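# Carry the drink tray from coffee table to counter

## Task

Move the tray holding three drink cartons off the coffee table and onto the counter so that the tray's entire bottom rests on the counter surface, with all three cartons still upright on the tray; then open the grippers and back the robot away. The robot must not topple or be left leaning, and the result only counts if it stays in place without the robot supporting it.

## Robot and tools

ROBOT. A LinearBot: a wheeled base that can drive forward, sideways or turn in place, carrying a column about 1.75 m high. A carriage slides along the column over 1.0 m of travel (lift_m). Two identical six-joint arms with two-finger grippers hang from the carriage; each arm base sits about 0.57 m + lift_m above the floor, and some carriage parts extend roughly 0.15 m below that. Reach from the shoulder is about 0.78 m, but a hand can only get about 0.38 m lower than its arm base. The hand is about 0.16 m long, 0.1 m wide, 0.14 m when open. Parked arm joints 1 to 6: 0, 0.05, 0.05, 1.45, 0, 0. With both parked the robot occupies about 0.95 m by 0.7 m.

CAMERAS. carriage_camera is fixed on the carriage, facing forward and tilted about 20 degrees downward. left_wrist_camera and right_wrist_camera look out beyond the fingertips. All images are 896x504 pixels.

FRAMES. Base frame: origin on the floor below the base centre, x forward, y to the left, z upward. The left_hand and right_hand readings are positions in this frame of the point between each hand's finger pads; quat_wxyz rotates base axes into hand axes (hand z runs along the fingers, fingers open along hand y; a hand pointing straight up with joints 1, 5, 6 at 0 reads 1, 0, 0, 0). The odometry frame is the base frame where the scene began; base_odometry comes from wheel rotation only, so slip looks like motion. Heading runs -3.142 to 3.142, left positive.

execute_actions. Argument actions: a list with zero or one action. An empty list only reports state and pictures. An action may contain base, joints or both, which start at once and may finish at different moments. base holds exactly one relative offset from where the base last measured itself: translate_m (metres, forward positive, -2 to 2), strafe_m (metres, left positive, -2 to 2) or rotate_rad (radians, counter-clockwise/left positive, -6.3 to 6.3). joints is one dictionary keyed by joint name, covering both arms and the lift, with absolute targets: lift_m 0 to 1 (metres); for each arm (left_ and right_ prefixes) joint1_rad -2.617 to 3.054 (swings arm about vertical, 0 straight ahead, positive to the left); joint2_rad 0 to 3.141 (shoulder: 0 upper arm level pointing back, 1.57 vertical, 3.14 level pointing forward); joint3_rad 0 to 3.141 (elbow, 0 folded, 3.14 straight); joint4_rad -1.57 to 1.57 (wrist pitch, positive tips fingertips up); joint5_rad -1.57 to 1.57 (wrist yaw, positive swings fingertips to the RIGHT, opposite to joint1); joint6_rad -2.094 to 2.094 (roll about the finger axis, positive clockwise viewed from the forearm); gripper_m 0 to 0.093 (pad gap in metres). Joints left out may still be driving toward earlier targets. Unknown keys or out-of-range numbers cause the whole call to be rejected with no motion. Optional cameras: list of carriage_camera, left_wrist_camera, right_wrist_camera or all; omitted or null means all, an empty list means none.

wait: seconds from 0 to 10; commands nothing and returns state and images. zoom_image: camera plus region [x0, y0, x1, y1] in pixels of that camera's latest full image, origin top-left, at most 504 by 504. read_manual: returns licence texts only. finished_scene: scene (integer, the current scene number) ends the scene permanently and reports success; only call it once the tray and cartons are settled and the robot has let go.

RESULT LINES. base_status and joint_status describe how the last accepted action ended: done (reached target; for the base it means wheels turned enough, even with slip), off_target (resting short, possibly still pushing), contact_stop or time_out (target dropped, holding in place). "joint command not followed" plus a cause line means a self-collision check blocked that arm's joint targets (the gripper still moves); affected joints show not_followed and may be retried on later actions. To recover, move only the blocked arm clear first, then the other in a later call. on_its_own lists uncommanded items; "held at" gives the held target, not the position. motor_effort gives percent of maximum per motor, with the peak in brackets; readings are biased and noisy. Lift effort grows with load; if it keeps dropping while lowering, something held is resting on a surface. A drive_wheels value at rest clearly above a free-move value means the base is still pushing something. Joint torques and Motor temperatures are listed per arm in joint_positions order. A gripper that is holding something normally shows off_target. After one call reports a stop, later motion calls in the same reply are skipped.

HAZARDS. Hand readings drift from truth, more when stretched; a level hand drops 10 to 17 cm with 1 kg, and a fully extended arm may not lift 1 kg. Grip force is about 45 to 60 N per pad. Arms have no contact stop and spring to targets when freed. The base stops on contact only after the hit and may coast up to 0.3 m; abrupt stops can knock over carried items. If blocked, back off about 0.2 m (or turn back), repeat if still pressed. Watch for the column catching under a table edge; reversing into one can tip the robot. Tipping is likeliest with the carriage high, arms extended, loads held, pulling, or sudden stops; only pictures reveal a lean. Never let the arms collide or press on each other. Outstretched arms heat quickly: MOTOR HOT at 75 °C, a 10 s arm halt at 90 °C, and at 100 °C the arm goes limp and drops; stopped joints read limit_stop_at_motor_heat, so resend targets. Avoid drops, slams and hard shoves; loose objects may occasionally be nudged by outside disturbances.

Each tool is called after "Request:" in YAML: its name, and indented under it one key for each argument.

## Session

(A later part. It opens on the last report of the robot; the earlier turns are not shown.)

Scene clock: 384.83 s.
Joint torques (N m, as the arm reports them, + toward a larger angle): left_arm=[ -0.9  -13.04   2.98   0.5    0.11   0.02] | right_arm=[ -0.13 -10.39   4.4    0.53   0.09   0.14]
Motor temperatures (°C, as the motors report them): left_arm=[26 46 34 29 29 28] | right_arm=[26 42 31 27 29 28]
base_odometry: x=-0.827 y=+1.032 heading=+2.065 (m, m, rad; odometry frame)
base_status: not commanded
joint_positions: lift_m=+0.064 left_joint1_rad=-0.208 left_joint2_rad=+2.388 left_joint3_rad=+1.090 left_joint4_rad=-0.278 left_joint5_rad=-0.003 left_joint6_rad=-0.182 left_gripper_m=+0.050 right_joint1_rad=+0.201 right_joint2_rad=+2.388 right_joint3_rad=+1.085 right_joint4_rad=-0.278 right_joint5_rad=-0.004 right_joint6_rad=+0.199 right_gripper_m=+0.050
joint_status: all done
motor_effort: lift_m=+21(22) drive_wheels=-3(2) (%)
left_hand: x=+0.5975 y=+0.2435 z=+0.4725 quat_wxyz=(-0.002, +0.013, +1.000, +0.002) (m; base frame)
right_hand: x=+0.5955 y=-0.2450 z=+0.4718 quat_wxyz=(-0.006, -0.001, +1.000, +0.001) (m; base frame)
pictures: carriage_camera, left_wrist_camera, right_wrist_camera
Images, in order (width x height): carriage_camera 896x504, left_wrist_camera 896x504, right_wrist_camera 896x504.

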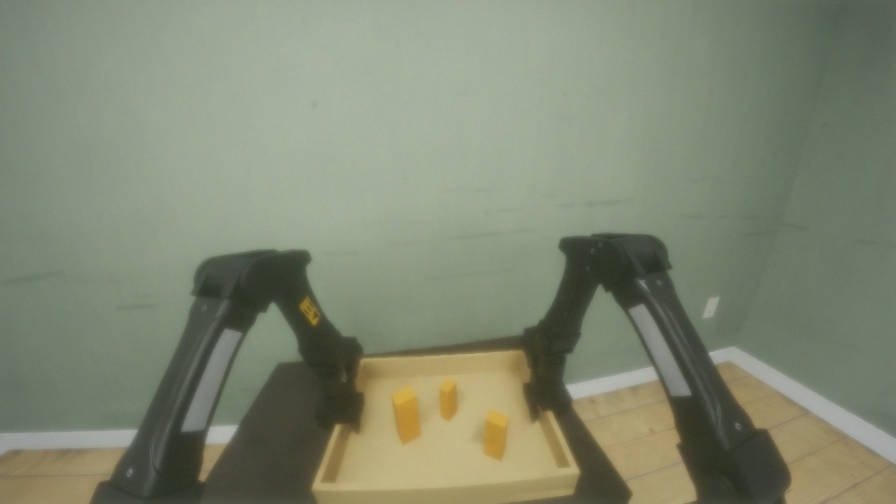

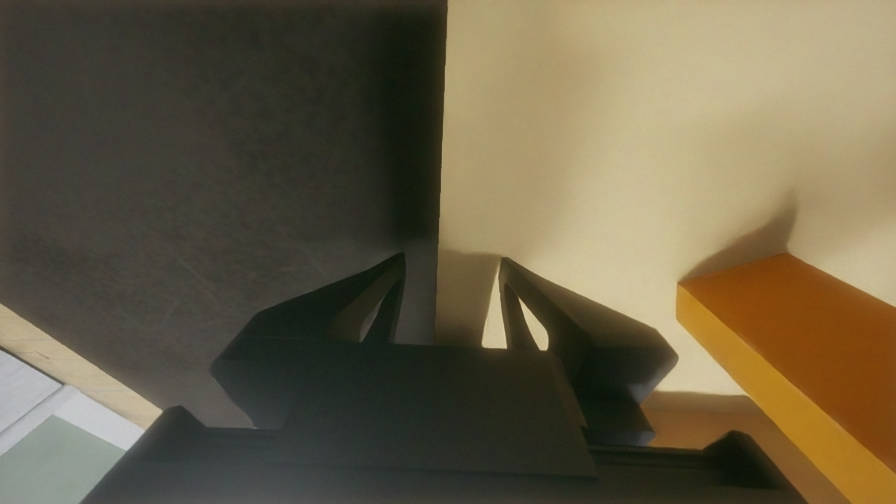

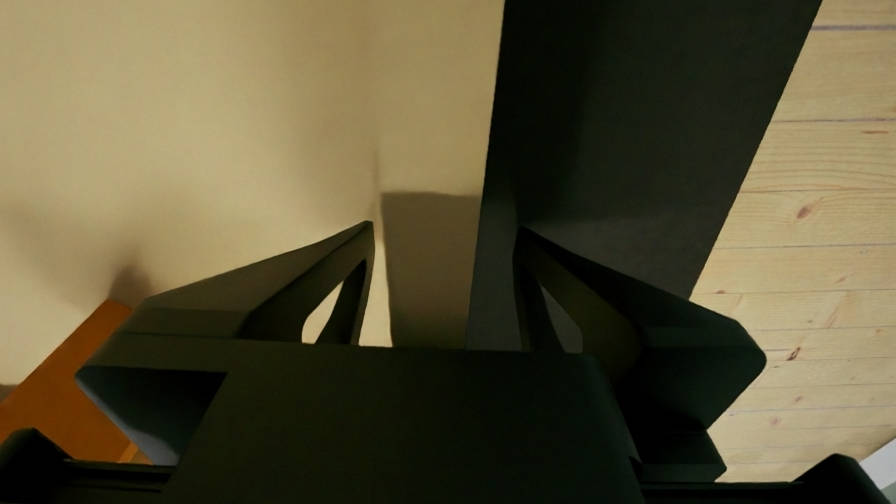

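Request:
execute_actions:
  actions:
    - {"joints": {"left_joint1_rad": -0.228, "right_joint1_rad": 0.214, "left_gripper_m": 0.024, "right_gripper_m": 0.024}}
  cameras: []

Request:
execute_actions:
  actions:
    - {"joints": {"left_gripper_m": 0.0, "right_gripper_m": 0.0}}

Scene clock: 390.20 s.
Joint torques (N m, as the arm reports them, + toward a larger angle): left_arm=[ -1.06 -13.05   2.96   0.49   0.11   0.  ] | right_arm=[  0.24 -10.36   4.44   0.53   0.11   0.13]
Motor temperatures (°C, as the motors report them): left_arm=[26 47 34 29 29 28] | right_arm=[26 42 31 27 29 28]
base_odometry: x=-0.827 y=+1.032 heading=+2.065 (m, m, rad; odometry frame)
base_status: not commanded
joint_positions: lift_m=+0.064 left_joint1_rad=-0.217 left_joint2_rad=+2.388 left_joint3_rad=+1.090 left_joint4_rad=-0.278 left_joint5_rad=-0.003 left_joint6_rad=-0.182 left_gripper_m=+0.024 right_joint1_rad=+0.208 right_joint2_rad=+2.388 right_joint3_rad=+1.085 right_joint4_rad=-0.278 right_joint5_rad=-0.004 right_joint6_rad=+0.199 right_gripper_m=+0.024
joint_status: all done
motor_effort: lift_m=+21(21) drive_wheels=-1(0) (%)
left_hand: x=+0.5969 y=+0.2405 z=+0.4725 quat_wxyz=(-0.002, +0.018, +1.000, +0.002) (m; base frame)
right_hand: x=+0.5950 y=-0.2429 z=+0.4718 quat_wxyz=(-0.006, -0.004, +1.000, +0.001) (m; base frame)
pictures: none
No camera images: the call's "cameras" was empty. Leave "cameras" out to get every camera's image.

Scene clock: 390.70 s.
Joint torques (N m, as the arm reports them, + toward a larger angle): left_arm=[ -1.02 -13.05   3.11   0.49   0.22  -0.02] | right_arm=[  0.25 -10.34   4.44   0.51   0.07   0.11]
Motor temperatures (°C, as the motors report them): left_arm=[26 47 34 29 29 28] | right_arm=[26 42 31 27 29 28]
base_odometry: x=-0.827 y=+1.032 heading=+2.065 (m, m, rad; odometry frame)
base_status: not commanded
joint_positions: lift_m=+0.064 left_joint1_rad=-0.217 left_joint2_rad=+2.388 left_joint3_rad=+1.090 left_joint4_rad=-0.280 left_joint5_rad=-0.017 left_joint6_rad=-0.181 left_gripper_m=+0.011 right_joint1_rad=+0.208 right_joint2_rad=+2.388 right_joint3_rad=+1.085 right_joint4_rad=-0.278 right_joint5_rad=-0.003 right_joint6_rad=+0.200 right_gripper_m=+0.011
joint_status: left_gripper_m off_target (ended at +0.011, target +0.000); right_gripper_m off_target (ended at +0.011, target +0.000)
motor_effort: lift_m=+22(21) drive_wheels=-2(3) (%)
left_hand: x=+0.5970 y=+0.2429 z=+0.4725 quat_wxyz=(-0.002, +0.018, +1.000, +0.009) (m; base frame)
right_hand: x=+0.5952 y=-0.2432 z=+0.4718 quat_wxyz=(-0.005, -0.004, +1.000, +0.000) (m; base frame)
pictures: carriage_camera, left_wrist_camera, right_wrist_camera
Images, in order (width x height): carriage_camera 896x504, left_wrist_camera 896x504, right_wrist_camera 896x504.

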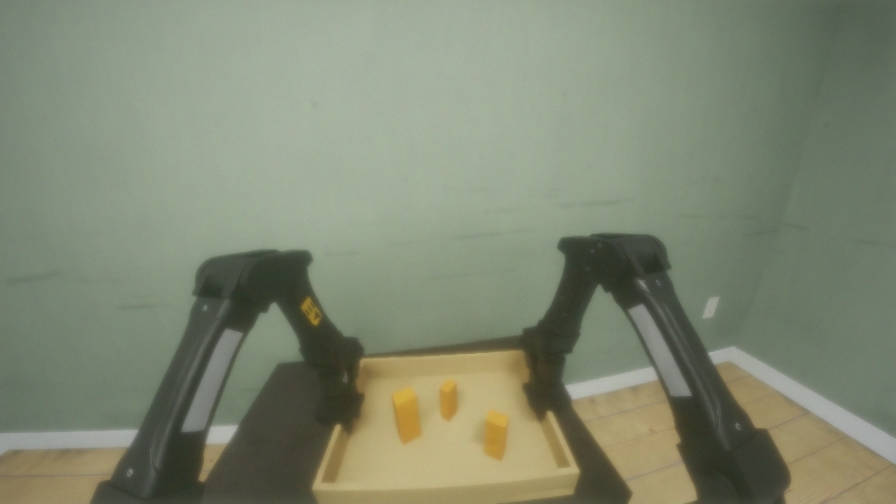

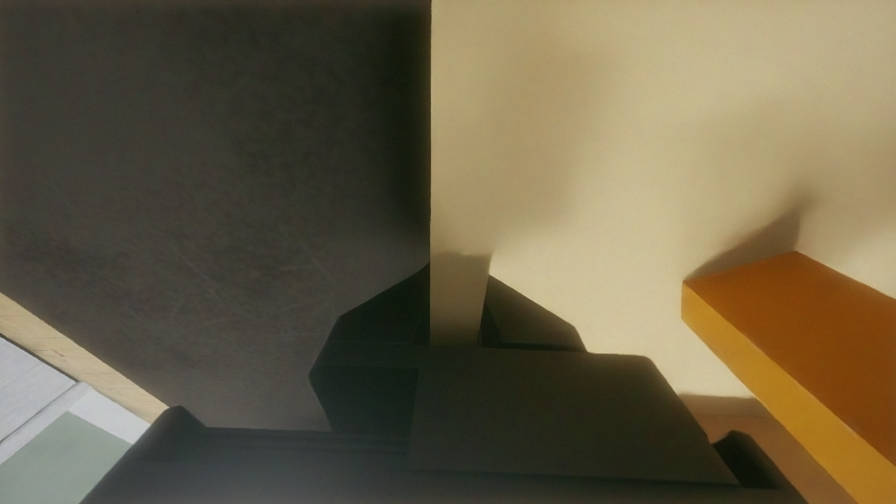

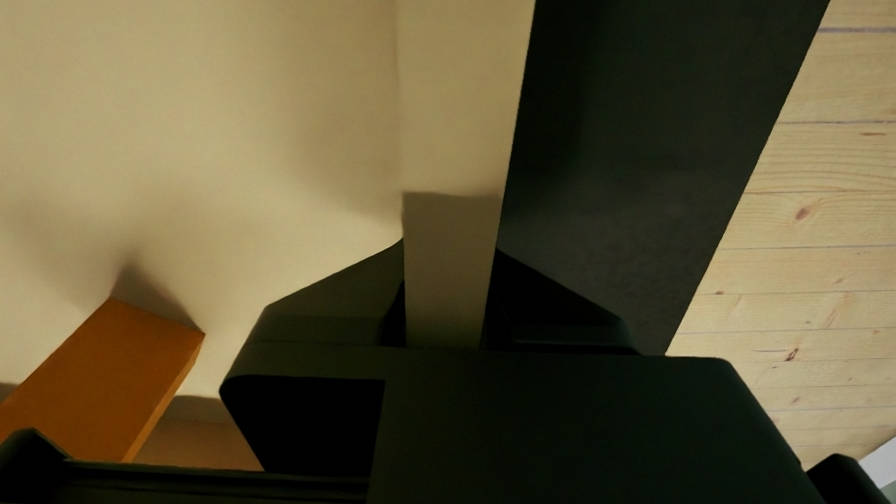

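Both grips hold at 0.011 m. Lifting a little to test the load.

Request:
execute_actions:
  actions:
    - {"joints": {"lift_m": 0.11}}

Scene clock: 393.37 s.
Joint torques (N m, as the arm reports them, + toward a larger angle): left_arm=[ -1.01 -14.91   2.88   0.44   0.12   0.  ] | right_arm=[  0.14 -11.85   4.22   0.43   0.1    0.1 ]
Motor temperatures (°C, as the motors report them): left_arm=[26 47 34 29 29 28] | right_arm=[26 42 31 27 29 28]
base_odometry: x=-0.827 y=+1.032 heading=+2.065 (m, m, rad; odometry frame)
base_status: not commanded
joint_positions: lift_m=+0.110 left_joint1_rad=-0.217 left_joint2_rad=+2.408 left_joint3_rad=+1.090 left_joint4_rad=-0.281 left_joint5_rad=-0.005 left_joint6_rad=-0.180 left_gripper_m=+0.011 right_joint1_rad=+0.208 right_joint2_rad=+2.410 right_joint3_rad=+1.085 right_joint4_rad=-0.277 right_joint5_rad=-0.005 right_joint6_rad=+0.200 right_gripper_m=+0.011
joint_status: all done
motor_effort: lift_m=+25(32) drive_wheels=-2(0) (%)
left_hand: x=+0.5907 y=+0.2422 z=+0.5118 quat_wxyz=(-0.013, +0.019, +1.000, +0.005) (m; base frame)
right_hand: x=+0.5891 y=-0.2438 z=+0.5105 quat_wxyz=(-0.016, -0.004, +1.000, -0.001) (m; base frame)
pictures: carriage_camera, left_wrist_camera, right_wrist_camera
Images, in order (width x height): carriage_camera 896x504, left_wrist_camera 896x504, right_wrist_camera 896x504.

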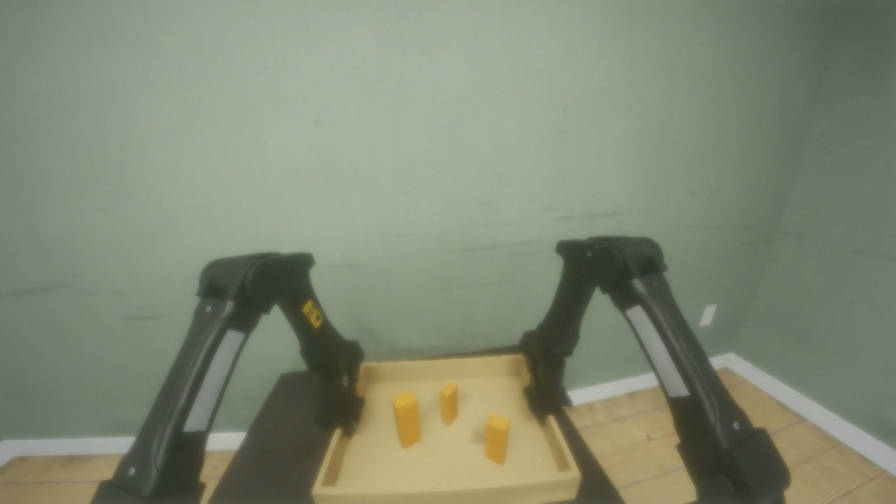

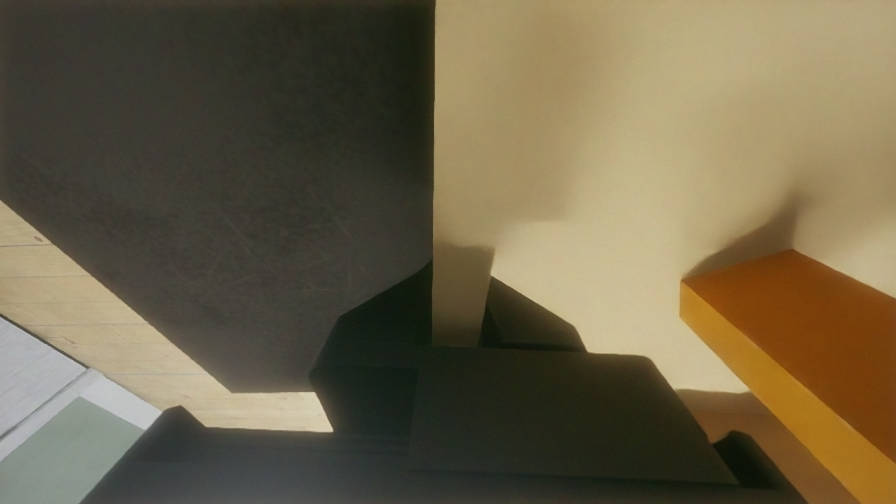

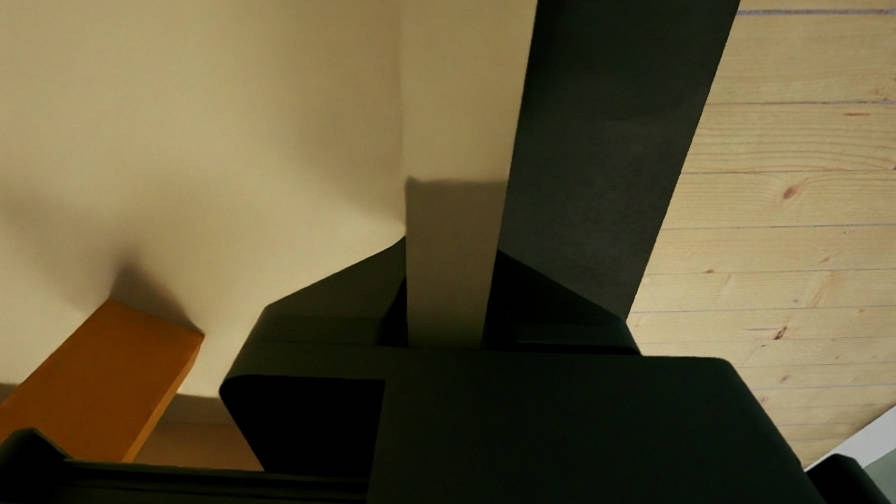

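Request:
execute_actions:
  actions:
    - {"base": {"translate_m": -0.45}, "joints": {"lift_m": 0.3, "left_joint2_rad": 2.36, "right_joint2_rad": 2.36}}
  cameras: ["carriage_camera"]

Scene clock: 401.70 s.
Joint torques (N m, as the arm reports them, + toward a larger angle): left_arm=[ -1.01 -14.98   2.94   0.52   0.16  -0.01] | right_arm=[  0.21 -12.05   4.38   0.52   0.02   0.1 ]
Motor temperatures (°C, as the motors report them): left_arm=[26 49 34 29 29 28] | right_arm=[26 44 31 27 29 28]
base_odometry: x=-0.614 y=+0.636 heading=+2.065 (m, m, rad; odometry frame)
base_status: done
joint_positions: lift_m=+0.300 left_joint1_rad=-0.217 left_joint2_rad=+2.384 left_joint3_rad=+1.090 left_joint4_rad=-0.285 left_joint5_rad=-0.011 left_joint6_rad=-0.180 left_gripper_m=+0.011 right_joint1_rad=+0.208 right_joint2_rad=+2.387 right_joint3_rad=+1.085 right_joint4_rad=-0.281 right_joint5_rad=+0.002 right_joint6_rad=+0.201 right_gripper_m=+0.011
joint_status: all done
motor_effort: lift_m=+26(32) drive_wheels=+0(7) (%)
left_hand: x=+0.5966 y=+0.2420 z=+0.7091 quat_wxyz=(-0.003, +0.019, +1.000, +0.006) (m; base frame)
right_hand: x=+0.5950 y=-0.2438 z=+0.7077 quat_wxyz=(-0.005, -0.004, +1.000, -0.002) (m; base frame)
pictures: carriage_camera
Images, in order (width x height): carriage_camera 896x504.

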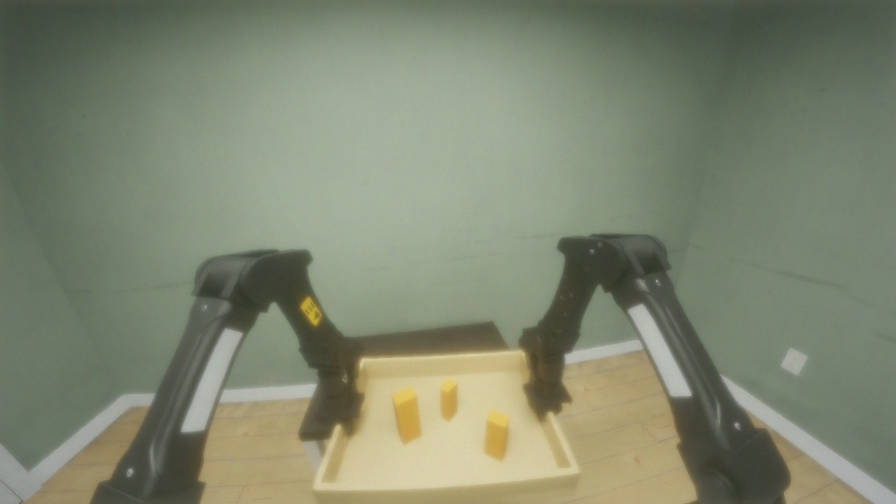

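Request:
execute_actions:
  actions:
    - {"base": {"rotate_rad": -1.52}}
  cameras: ["carriage_camera"]

Request:
execute_actions:
  actions:
    - {"base": {"rotate_rad": -1.52}}
  cameras: ["carriage_camera"]

Scene clock: 417.00 s.
Joint torques (N m, as the arm reports them, + toward a larger angle): left_arm=[ -0.89 -15.04   3.01   0.47   0.17  -0.03] | right_arm=[  0.44 -12.08   4.48   0.51   0.     0.1 ]
Motor temperatures (°C, as the motors report them): left_arm=[26 51 33 29 29 28] | right_arm=[26 46 31 27 29 28]
base_odometry: x=-0.614 y=+0.636 heading=+0.545 (m, m, rad; odometry frame)
base_status: done
joint_positions: lift_m=+0.300 left_joint1_rad=-0.218 left_joint2_rad=+2.384 left_joint3_rad=+1.090 left_joint4_rad=-0.276 left_joint5_rad=-0.010 left_joint6_rad=-0.180 left_gripper_m=+0.011 right_joint1_rad=+0.206 right_joint2_rad=+2.387 right_joint3_rad=+1.085 right_joint4_rad=-0.276 right_joint5_rad=+0.004 right_joint6_rad=+0.202 right_gripper_m=+0.011
joint_status: not commanded
motor_effort: lift_m=+25(25) drive_wheels=+0(14) (%)
left_hand: x=+0.5987 y=+0.2410 z=+0.7090 quat_wxyz=(+0.001, +0.019, +1.000, +0.005) (m; base frame)
right_hand: x=+0.5964 y=-0.2447 z=+0.7076 quat_wxyz=(-0.003, -0.002, +1.000, -0.002) (m; base frame)
pictures: carriage_camera
Images, in order (width x height): carriage_camera 896x504.

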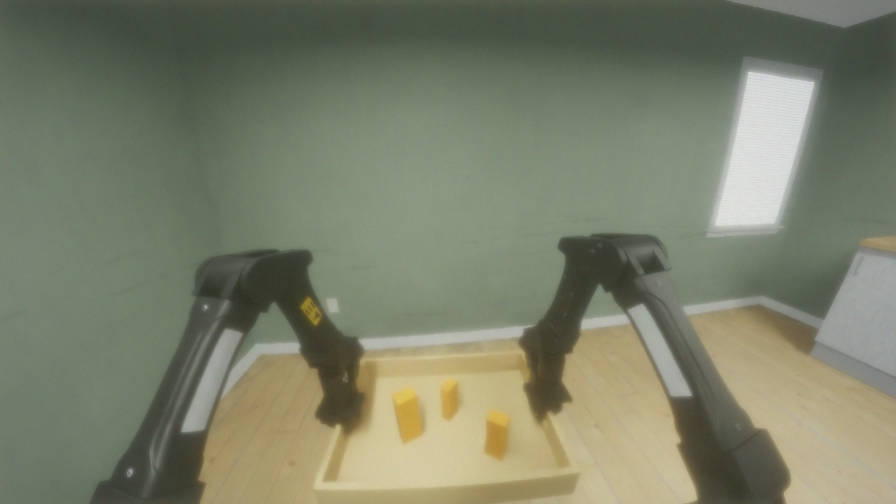

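Scene clock: 420.07 s.
Joint torques (N m, as the arm reports them, + toward a larger angle): left_arm=[ -0.92 -14.98   3.01   0.44   0.17  -0.03] | right_arm=[  0.34 -12.05   4.4    0.5    0.     0.11]
Motor temperatures (°C, as the motors report them): left_arm=[26 52 33 29 29 28] | right_arm=[26 46 31 27 29 28]
base_odometry: x=-0.614 y=+0.636 heading=-0.975 (m, m, rad; odometry frame)
base_status: done
joint_positions: lift_m=+0.300 left_joint1_rad=-0.219 left_joint2_rad=+2.384 left_joint3_rad=+1.090 left_joint4_rad=-0.275 left_joint5_rad=-0.010 left_joint6_rad=-0.180 left_gripper_m=+0.011 right_joint1_rad=+0.206 right_joint2_rad=+2.387 right_joint3_rad=+1.085 right_joint4_rad=-0.276 right_joint5_rad=+0.004 right_joint6_rad=+0.202 right_gripper_m=+0.011
joint_status: not commanded
motor_effort: lift_m=+25(26) drive_wheels=+2(14) (%)
left_hand: x=+0.5987 y=+0.2409 z=+0.7090 quat_wxyz=(+0.002, +0.020, +1.000, +0.005) (m; base frame)
right_hand: x=+0.5964 y=-0.2448 z=+0.7076 quat_wxyz=(-0.003, -0.002, +1.000, -0.003) (m; base frame)
pictures: carriage_camera
Images, in order (width x height): carriage_camera 896x504.

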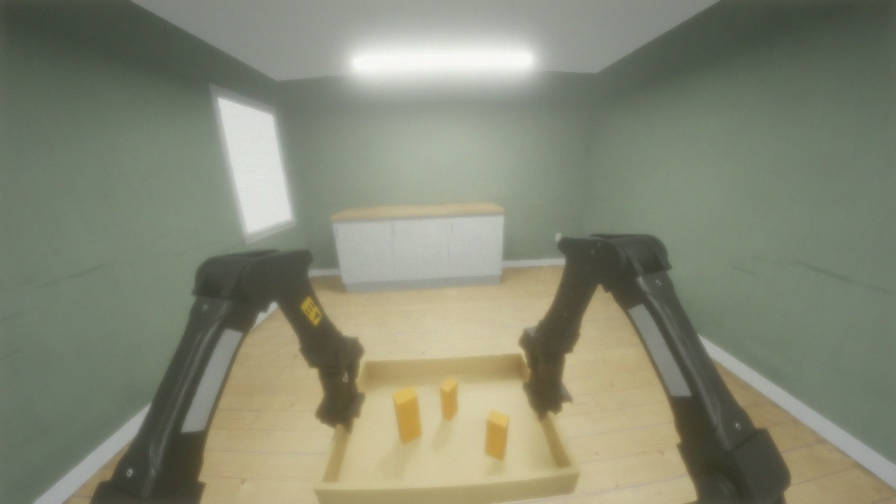

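Request:
execute_actions:
  actions:
    - {"base": {"translate_m": 1.7}, "joints": {"lift_m": 0.6}}
  cameras: ["carriage_camera"]

Scene clock: 431.70 s.
Joint torques (N m, as the arm reports them, + toward a larger angle): left_arm=[ -0.96 -15.27   2.99   0.5    0.17  -0.02] | right_arm=[  0.22 -12.26   4.33   0.55   0.03   0.1 ]
Motor temperatures (°C, as the motors report them): left_arm=[26 53 33 29 29 28] | right_arm=[26 48 31 27 29 28]
base_odometry: x=+0.339 y=-0.772 heading=-0.976 (m, m, rad; odometry frame)
base_status: done
joint_positions: lift_m=+0.600 left_joint1_rad=-0.219 left_joint2_rad=+2.387 left_joint3_rad=+1.090 left_joint4_rad=-0.282 left_joint5_rad=-0.011 left_joint6_rad=-0.180 left_gripper_m=+0.011 right_joint1_rad=+0.208 right_joint2_rad=+2.389 right_joint3_rad=+1.085 right_joint4_rad=-0.281 right_joint5_rad=+0.002 right_joint6_rad=+0.202 right_gripper_m=+0.011
joint_status: all done
motor_effort: lift_m=+26(28) drive_wheels=-3(10) (%)
left_hand: x=+0.5963 y=+0.2416 z=+1.0082 quat_wxyz=(-0.003, +0.020, +1.000, +0.006) (m; base frame)
right_hand: x=+0.5944 y=-0.2441 z=+1.0070 quat_wxyz=(-0.007, -0.003, +1.000, -0.002) (m; base frame)
pictures: carriage_camera
Images, in order (width x height): carriage_camera 896x504.

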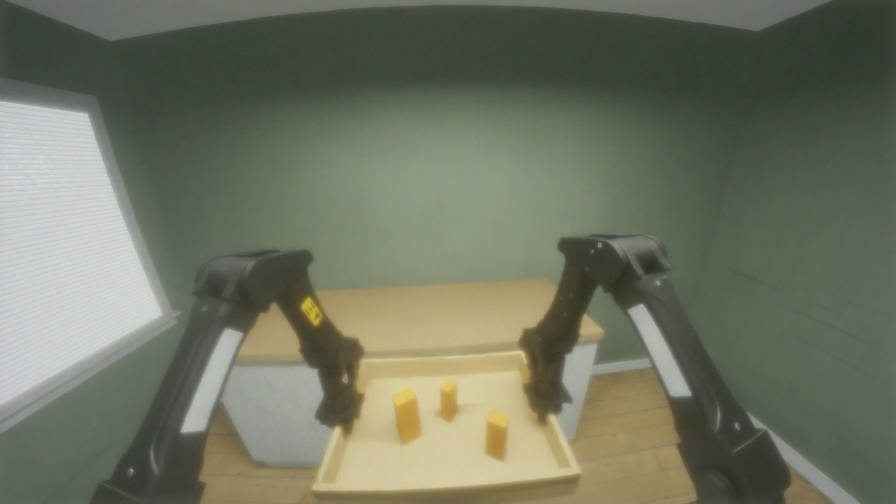

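Request:
zoom_image:
  camera: "carriage_camera"
  region: [200, 260, 640, 504]

Region (200, 260, 640, 504) of carriage_camera's 896x504 image, scaled by 1.145, with more detail than that image has; it fills the top 279 rows of this view, and the rest is white.

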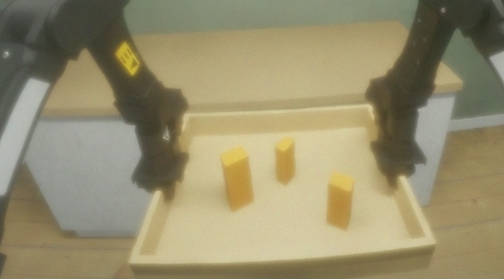

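Request:
execute_actions:
  actions:
    - {"base": {"translate_m": 0.58}}

Scene clock: 446.90 s.
Joint torques (N m, as the arm reports them, + toward a larger angle): left_arm=[ -0.88 -15.33   3.     0.5    0.17  -0.04] | right_arm=[  0.17 -12.19   4.46   0.53   0.01   0.09]
Motor temperatures (°C, as the motors report them): left_arm=[26 55 33 29 29 28] | right_arm=[26 49 31 27 29 28]
base_odometry: x=+0.663 y=-1.253 heading=-0.976 (m, m, rad; odometry frame)
base_status: done
joint_positions: lift_m=+0.600 left_joint1_rad=-0.219 left_joint2_rad=+2.387 left_joint3_rad=+1.090 left_joint4_rad=-0.280 left_joint5_rad=-0.012 left_joint6_rad=-0.180 left_gripper_m=+0.011 right_joint1_rad=+0.208 right_joint2_rad=+2.389 right_joint3_rad=+1.085 right_joint4_rad=-0.279 right_joint5_rad=+0.003 right_joint6_rad=+0.202 right_gripper_m=+0.011
joint_status: not commanded
motor_effort: lift_m=+26(26) drive_wheels=-4(10) (%)
left_hand: x=+0.5969 y=+0.2416 z=+1.0082 quat_wxyz=(-0.002, +0.020, +1.000, +0.007) (m; base frame)
right_hand: x=+0.5949 y=-0.2441 z=+1.0070 quat_wxyz=(-0.005, -0.003, +1.000, -0.002) (m; base frame)
pictures: carriage_camera, left_wrist_camera, right_wrist_camera
Images, in order (width x height): carriage_camera 896x504, left_wrist_camera 896x504, right_wrist_camera 896x504.

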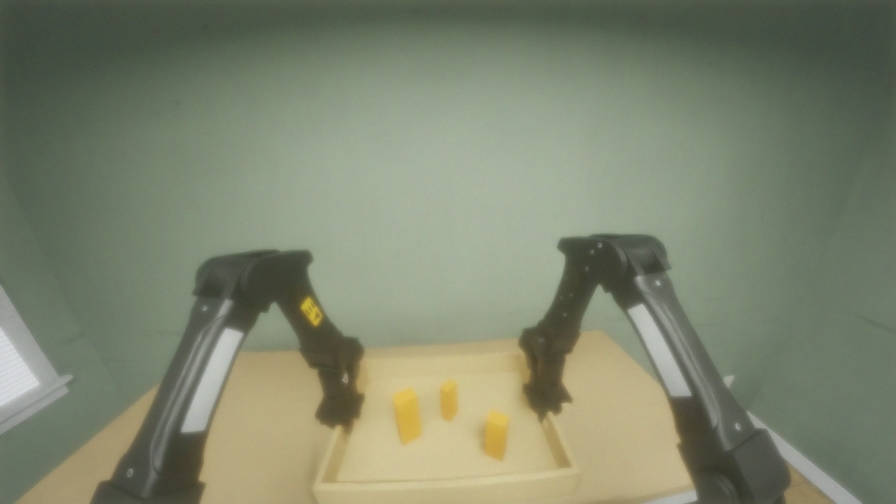

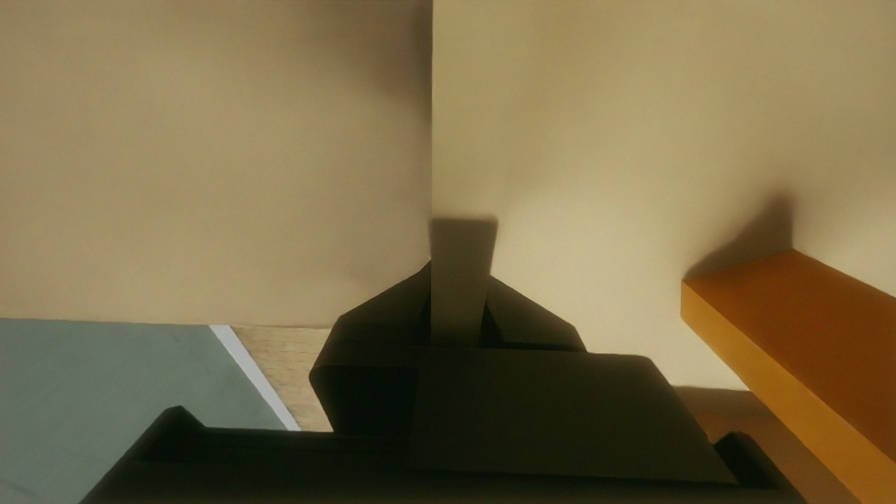

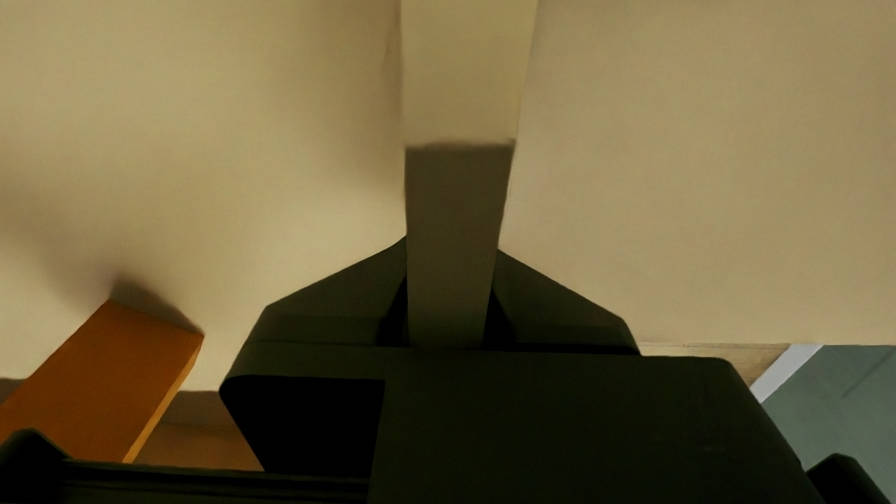

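Request:
execute_actions:
  actions:
    - {"base": {"translate_m": 0.11}, "joints": {"lift_m": 0.56}}

Scene clock: 453.53 s.
Joint torques (N m, as the arm reports them, + toward a larger angle): left_arm=[ -0.87 -16.09   2.91   0.46   0.15  -0.01] | right_arm=[  0.2  -12.43   4.29   0.5    0.03   0.09]
Motor temperatures (°C, as the motors report them): left_arm=[26 56 33 29 29 28] | right_arm=[26 50 31 27 29 28]
base_odometry: x=+0.725 y=-1.344 heading=-0.977 (m, m, rad; odometry frame)
base_status: done
joint_positions: lift_m=+0.560 left_joint1_rad=-0.219 left_joint2_rad=+2.395 left_joint3_rad=+1.090 left_joint4_rad=-0.278 left_joint5_rad=-0.009 left_joint6_rad=-0.180 left_gripper_m=+0.011 right_joint1_rad=+0.208 right_joint2_rad=+2.394 right_joint3_rad=+1.085 right_joint4_rad=-0.279 right_joint5_rad=+0.003 right_joint6_rad=+0.202 right_gripper_m=+0.011
joint_status: all done
motor_effort: lift_m=+23(24) drive_wheels=-5(10) (%)
left_hand: x=+0.5949 y=+0.2415 z=+0.9658 quat_wxyz=(-0.005, +0.020, +1.000, +0.006) (m; base frame)
right_hand: x=+0.5933 y=-0.2442 z=+0.9657 quat_wxyz=(-0.008, -0.003, +1.000, -0.003) (m; base frame)
pictures: carriage_camera, left_wrist_camera, right_wrist_camera
Images, in order (width x height): carriage_camera 896x504, left_wrist_camera 896x504, right_wrist_camera 896x504.

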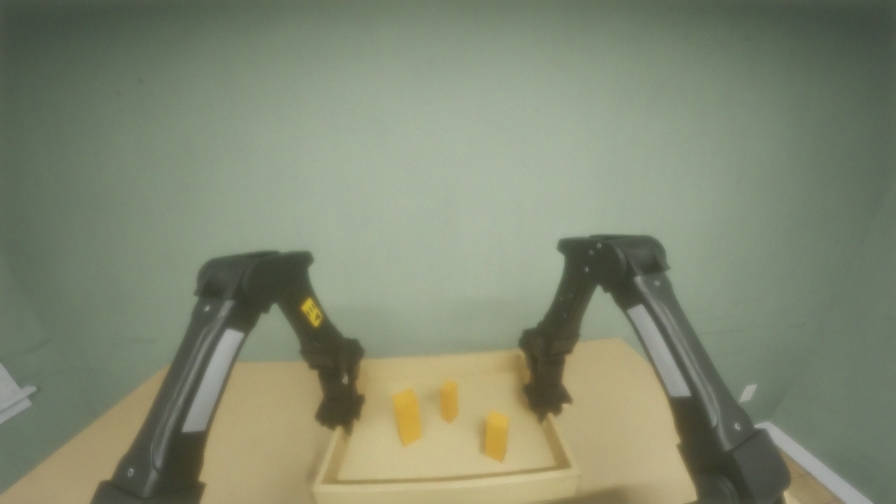

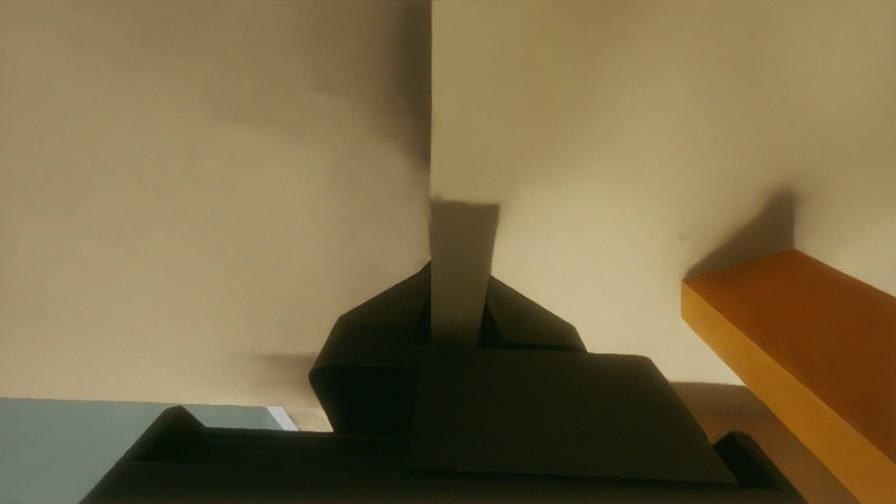

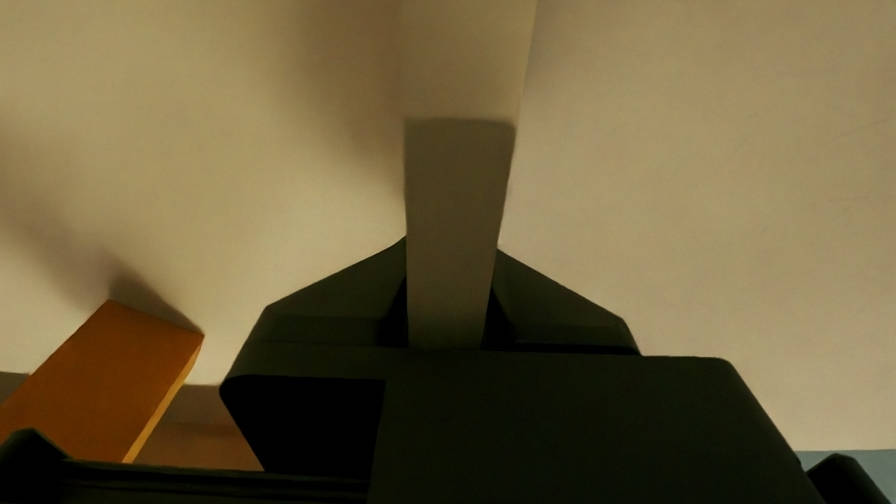

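Request:
execute_actions:
  actions:
    - {"joints": {"lift_m": 0.545}}
  cameras: ["left_wrist_camera"]

Scene clock: 458.50 s.
Joint torques (N m, as the arm reports them, + toward a larger angle): left_arm=[ -0.94 -16.03   2.94   0.49   0.15  -0.02] | right_arm=[  0.21 -12.55   4.39   0.51   0.03   0.1 ]
Motor temperatures (°C, as the motors report them): left_arm=[26 57 33 29 29 28] | right_arm=[26 50 31 27 29 28]
base_odometry: x=+0.725 y=-1.344 heading=-0.977 (m, m, rad; odometry frame)
base_status: not commanded
joint_positions: lift_m=+0.545 left_joint1_rad=-0.219 left_joint2_rad=+2.394 left_joint3_rad=+1.090 left_joint4_rad=-0.280 left_joint5_rad=-0.010 left_joint6_rad=-0.180 left_gripper_m=+0.011 right_joint1_rad=+0.208 right_joint2_rad=+2.394 right_joint3_rad=+1.085 right_joint4_rad=-0.280 right_joint5_rad=+0.002 right_joint6_rad=+0.202 right_gripper_m=+0.011
joint_status: all done
motor_effort: lift_m=+23(23) drive_wheels=-1(7) (%)
left_hand: x=+0.5948 y=+0.2416 z=+0.9512 quat_wxyz=(-0.006, +0.020, +1.000, +0.006) (m; base frame)
right_hand: x=+0.5931 y=-0.2442 z=+0.9508 quat_wxyz=(-0.009, -0.003, +1.000, -0.003) (m; base frame)
pictures: left_wrist_camera
Images, in order (width x height): left_wrist_camera 896x504.

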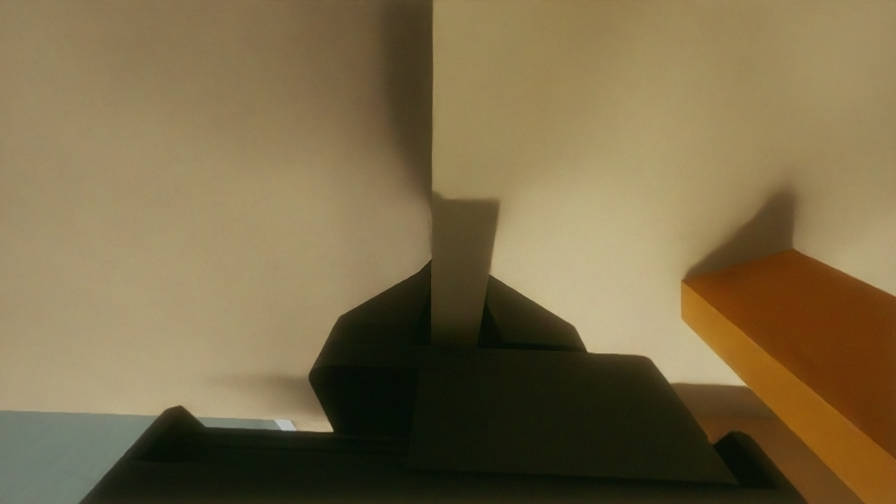

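Request:
execute_actions:
  actions:
    - {"joints": {"lift_m": 0.533}}
  cameras: ["left_wrist_camera"]

Scene clock: 462.10 s.
Joint torques (N m, as the arm reports them, + toward a larger angle): left_arm=[ -0.92 -15.88   2.92   0.48   0.15  -0.03] | right_arm=[  0.21 -12.44   4.4    0.56   0.04   0.1 ]
Motor temperatures (°C, as the motors report them): left_arm=[26 57 33 29 29 28] | right_arm=[26 51 31 27 29 28]
base_odometry: x=+0.725 y=-1.344 heading=-0.977 (m, m, rad; odometry frame)
base_status: not commanded
joint_positions: lift_m=+0.533 left_joint1_rad=-0.219 left_joint2_rad=+2.393 left_joint3_rad=+1.090 left_joint4_rad=-0.281 left_joint5_rad=-0.010 left_joint6_rad=-0.180 left_gripper_m=+0.011 right_joint1_rad=+0.208 right_joint2_rad=+2.393 right_joint3_rad=+1.085 right_joint4_rad=-0.281 right_joint5_rad=+0.002 right_joint6_rad=+0.202 right_gripper_m=+0.011
joint_status: all done
motor_effort: lift_m=+23(24) drive_wheels=-6(3) (%)
left_hand: x=+0.5949 y=+0.2416 z=+0.9394 quat_wxyz=(-0.006, +0.020, +1.000, +0.006) (m; base frame)
right_hand: x=+0.5932 y=-0.2442 z=+0.9392 quat_wxyz=(-0.009, -0.003, +1.000, -0.003) (m; base frame)
pictures: left_wrist_camera
Images, in order (width x height): left_wrist_camera 896x504.

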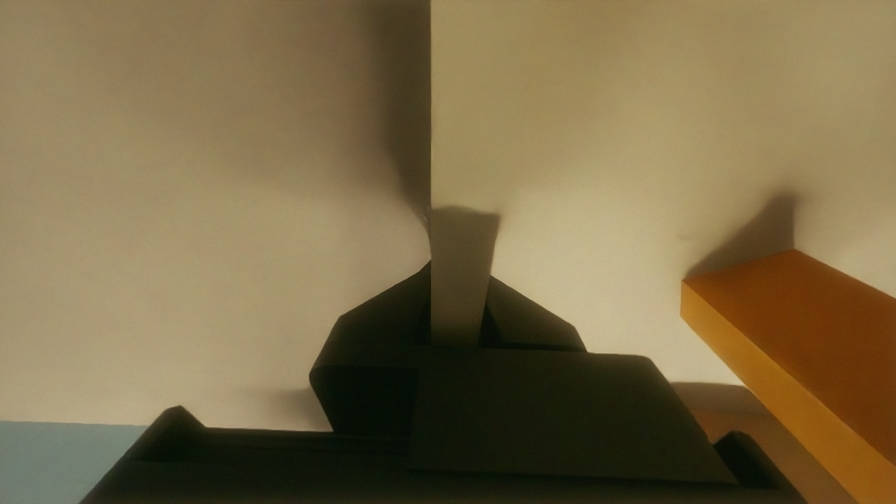

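Request:
execute_actions:
  actions:
    - {"joints": {"lift_m": 0.522}}
  cameras: ["left_wrist_camera"]

Scene clock: 464.27 s.
Joint torques (N m, as the arm reports them, + toward a larger angle): left_arm=[ -0.88 -14.71   3.02   0.53   0.2   -0.03] | right_arm=[  0.2  -11.62   4.49   0.61   0.01   0.1 ]
Motor temperatures (°C, as the motors report them): left_arm=[26 58 33 29 29 28] | right_arm=[26 51 31 27 29 28]
base_odometry: x=+0.725 y=-1.344 heading=-0.977 (m, m, rad; odometry frame)
base_status: not commanded
joint_positions: lift_m=+0.522 left_joint1_rad=-0.219 left_joint2_rad=+2.380 left_joint3_rad=+1.090 left_joint4_rad=-0.284 left_joint5_rad=-0.014 left_joint6_rad=-0.180 left_gripper_m=+0.011 right_joint1_rad=+0.208 right_joint2_rad=+2.381 right_joint3_rad=+1.085 right_joint4_rad=-0.286 right_joint5_rad=+0.004 right_joint6_rad=+0.202 right_gripper_m=+0.011
joint_status: all done
motor_effort: lift_m=+20(22) drive_wheels=-6(2) (%)
left_hand: x=+0.5977 y=+0.2417 z=+0.9329 quat_wxyz=(-0.001, +0.020, +1.000, +0.007) (m; base frame)
right_hand: x=+0.5953 y=-0.2441 z=+0.9321 quat_wxyz=(-0.005, -0.003, +1.000, -0.003) (m; base frame)
pictures: left_wrist_camera
Images, in order (width x height): left_wrist_camera 896x504.

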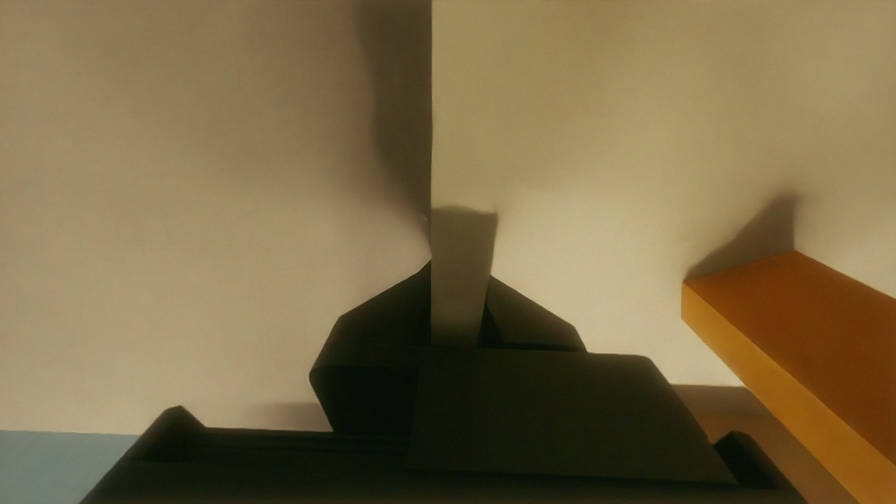

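Request:
execute_actions:
  actions:
    - {"joints": {"left_joint2_rad": 2.378, "right_joint2_rad": 2.378, "left_gripper_m": 0.06, "right_gripper_m": 0.06}}

Scene clock: 468.87 s.
Joint torques (N m, as the arm reports them, + toward a larger angle): left_arm=[ -0.88 -12.96   3.11   0.54   0.14  -0.02] | right_arm=[  0.17 -10.27   4.49   0.59   0.01   0.1 ]
Motor temperatures (°C, as the motors report them): left_arm=[26 58 33 29 29 28] | right_arm=[26 51 31 27 29 28]
base_odometry: x=+0.725 y=-1.344 heading=-0.977 (m, m, rad; odometry frame)
base_status: not commanded
joint_positions: lift_m=+0.522 left_joint1_rad=-0.219 left_joint2_rad=+2.380 left_joint3_rad=+1.090 left_joint4_rad=-0.283 left_joint5_rad=-0.008 left_joint6_rad=-0.180 left_gripper_m=+0.060 right_joint1_rad=+0.208 right_joint2_rad=+2.381 right_joint3_rad=+1.085 right_joint4_rad=-0.284 right_joint5_rad=+0.004 right_joint6_rad=+0.202 right_gripper_m=+0.060
joint_status: all done
motor_effort: lift_m=+20(20) drive_wheels=-4(4) (%)
left_hand: x=+0.5978 y=+0.2406 z=+0.9329 quat_wxyz=(-0.001, +0.020, +1.000, +0.004) (m; base frame)
right_hand: x=+0.5957 y=-0.2440 z=+0.9321 quat_wxyz=(-0.004, -0.003, +1.000, -0.003) (m; base frame)
pictures: carriage_camera, left_wrist_camera, right_wrist_camera
Images, in order (width x height): carriage_camera 896x504, left_wrist_camera 896x504, right_wrist_camera 896x504.

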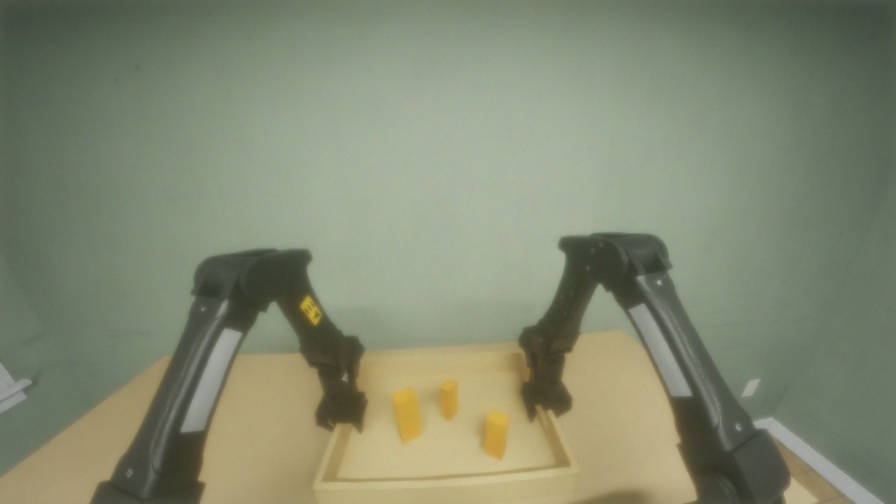

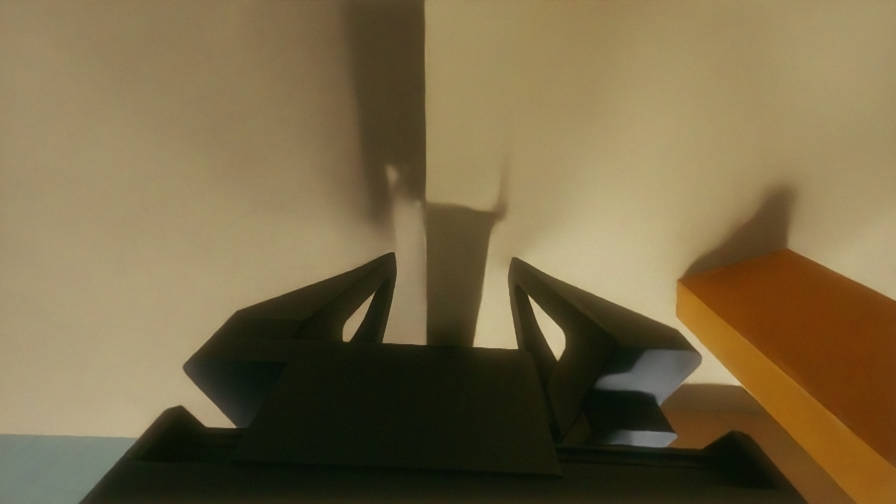

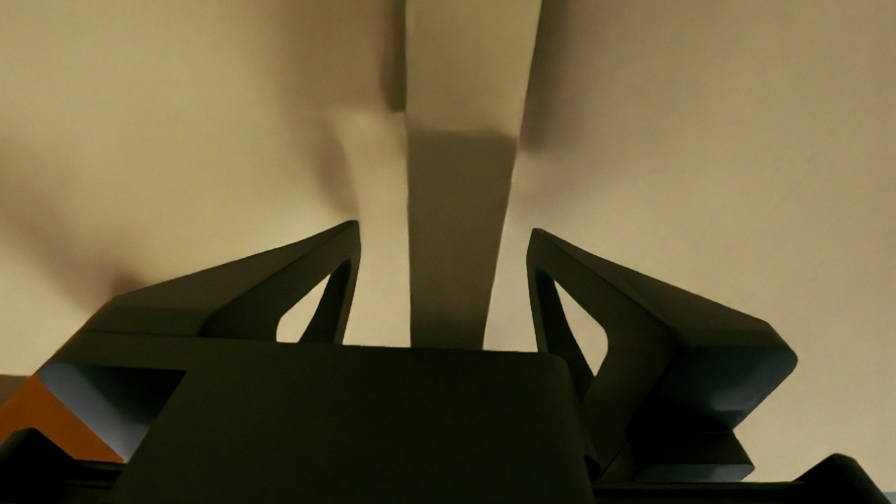

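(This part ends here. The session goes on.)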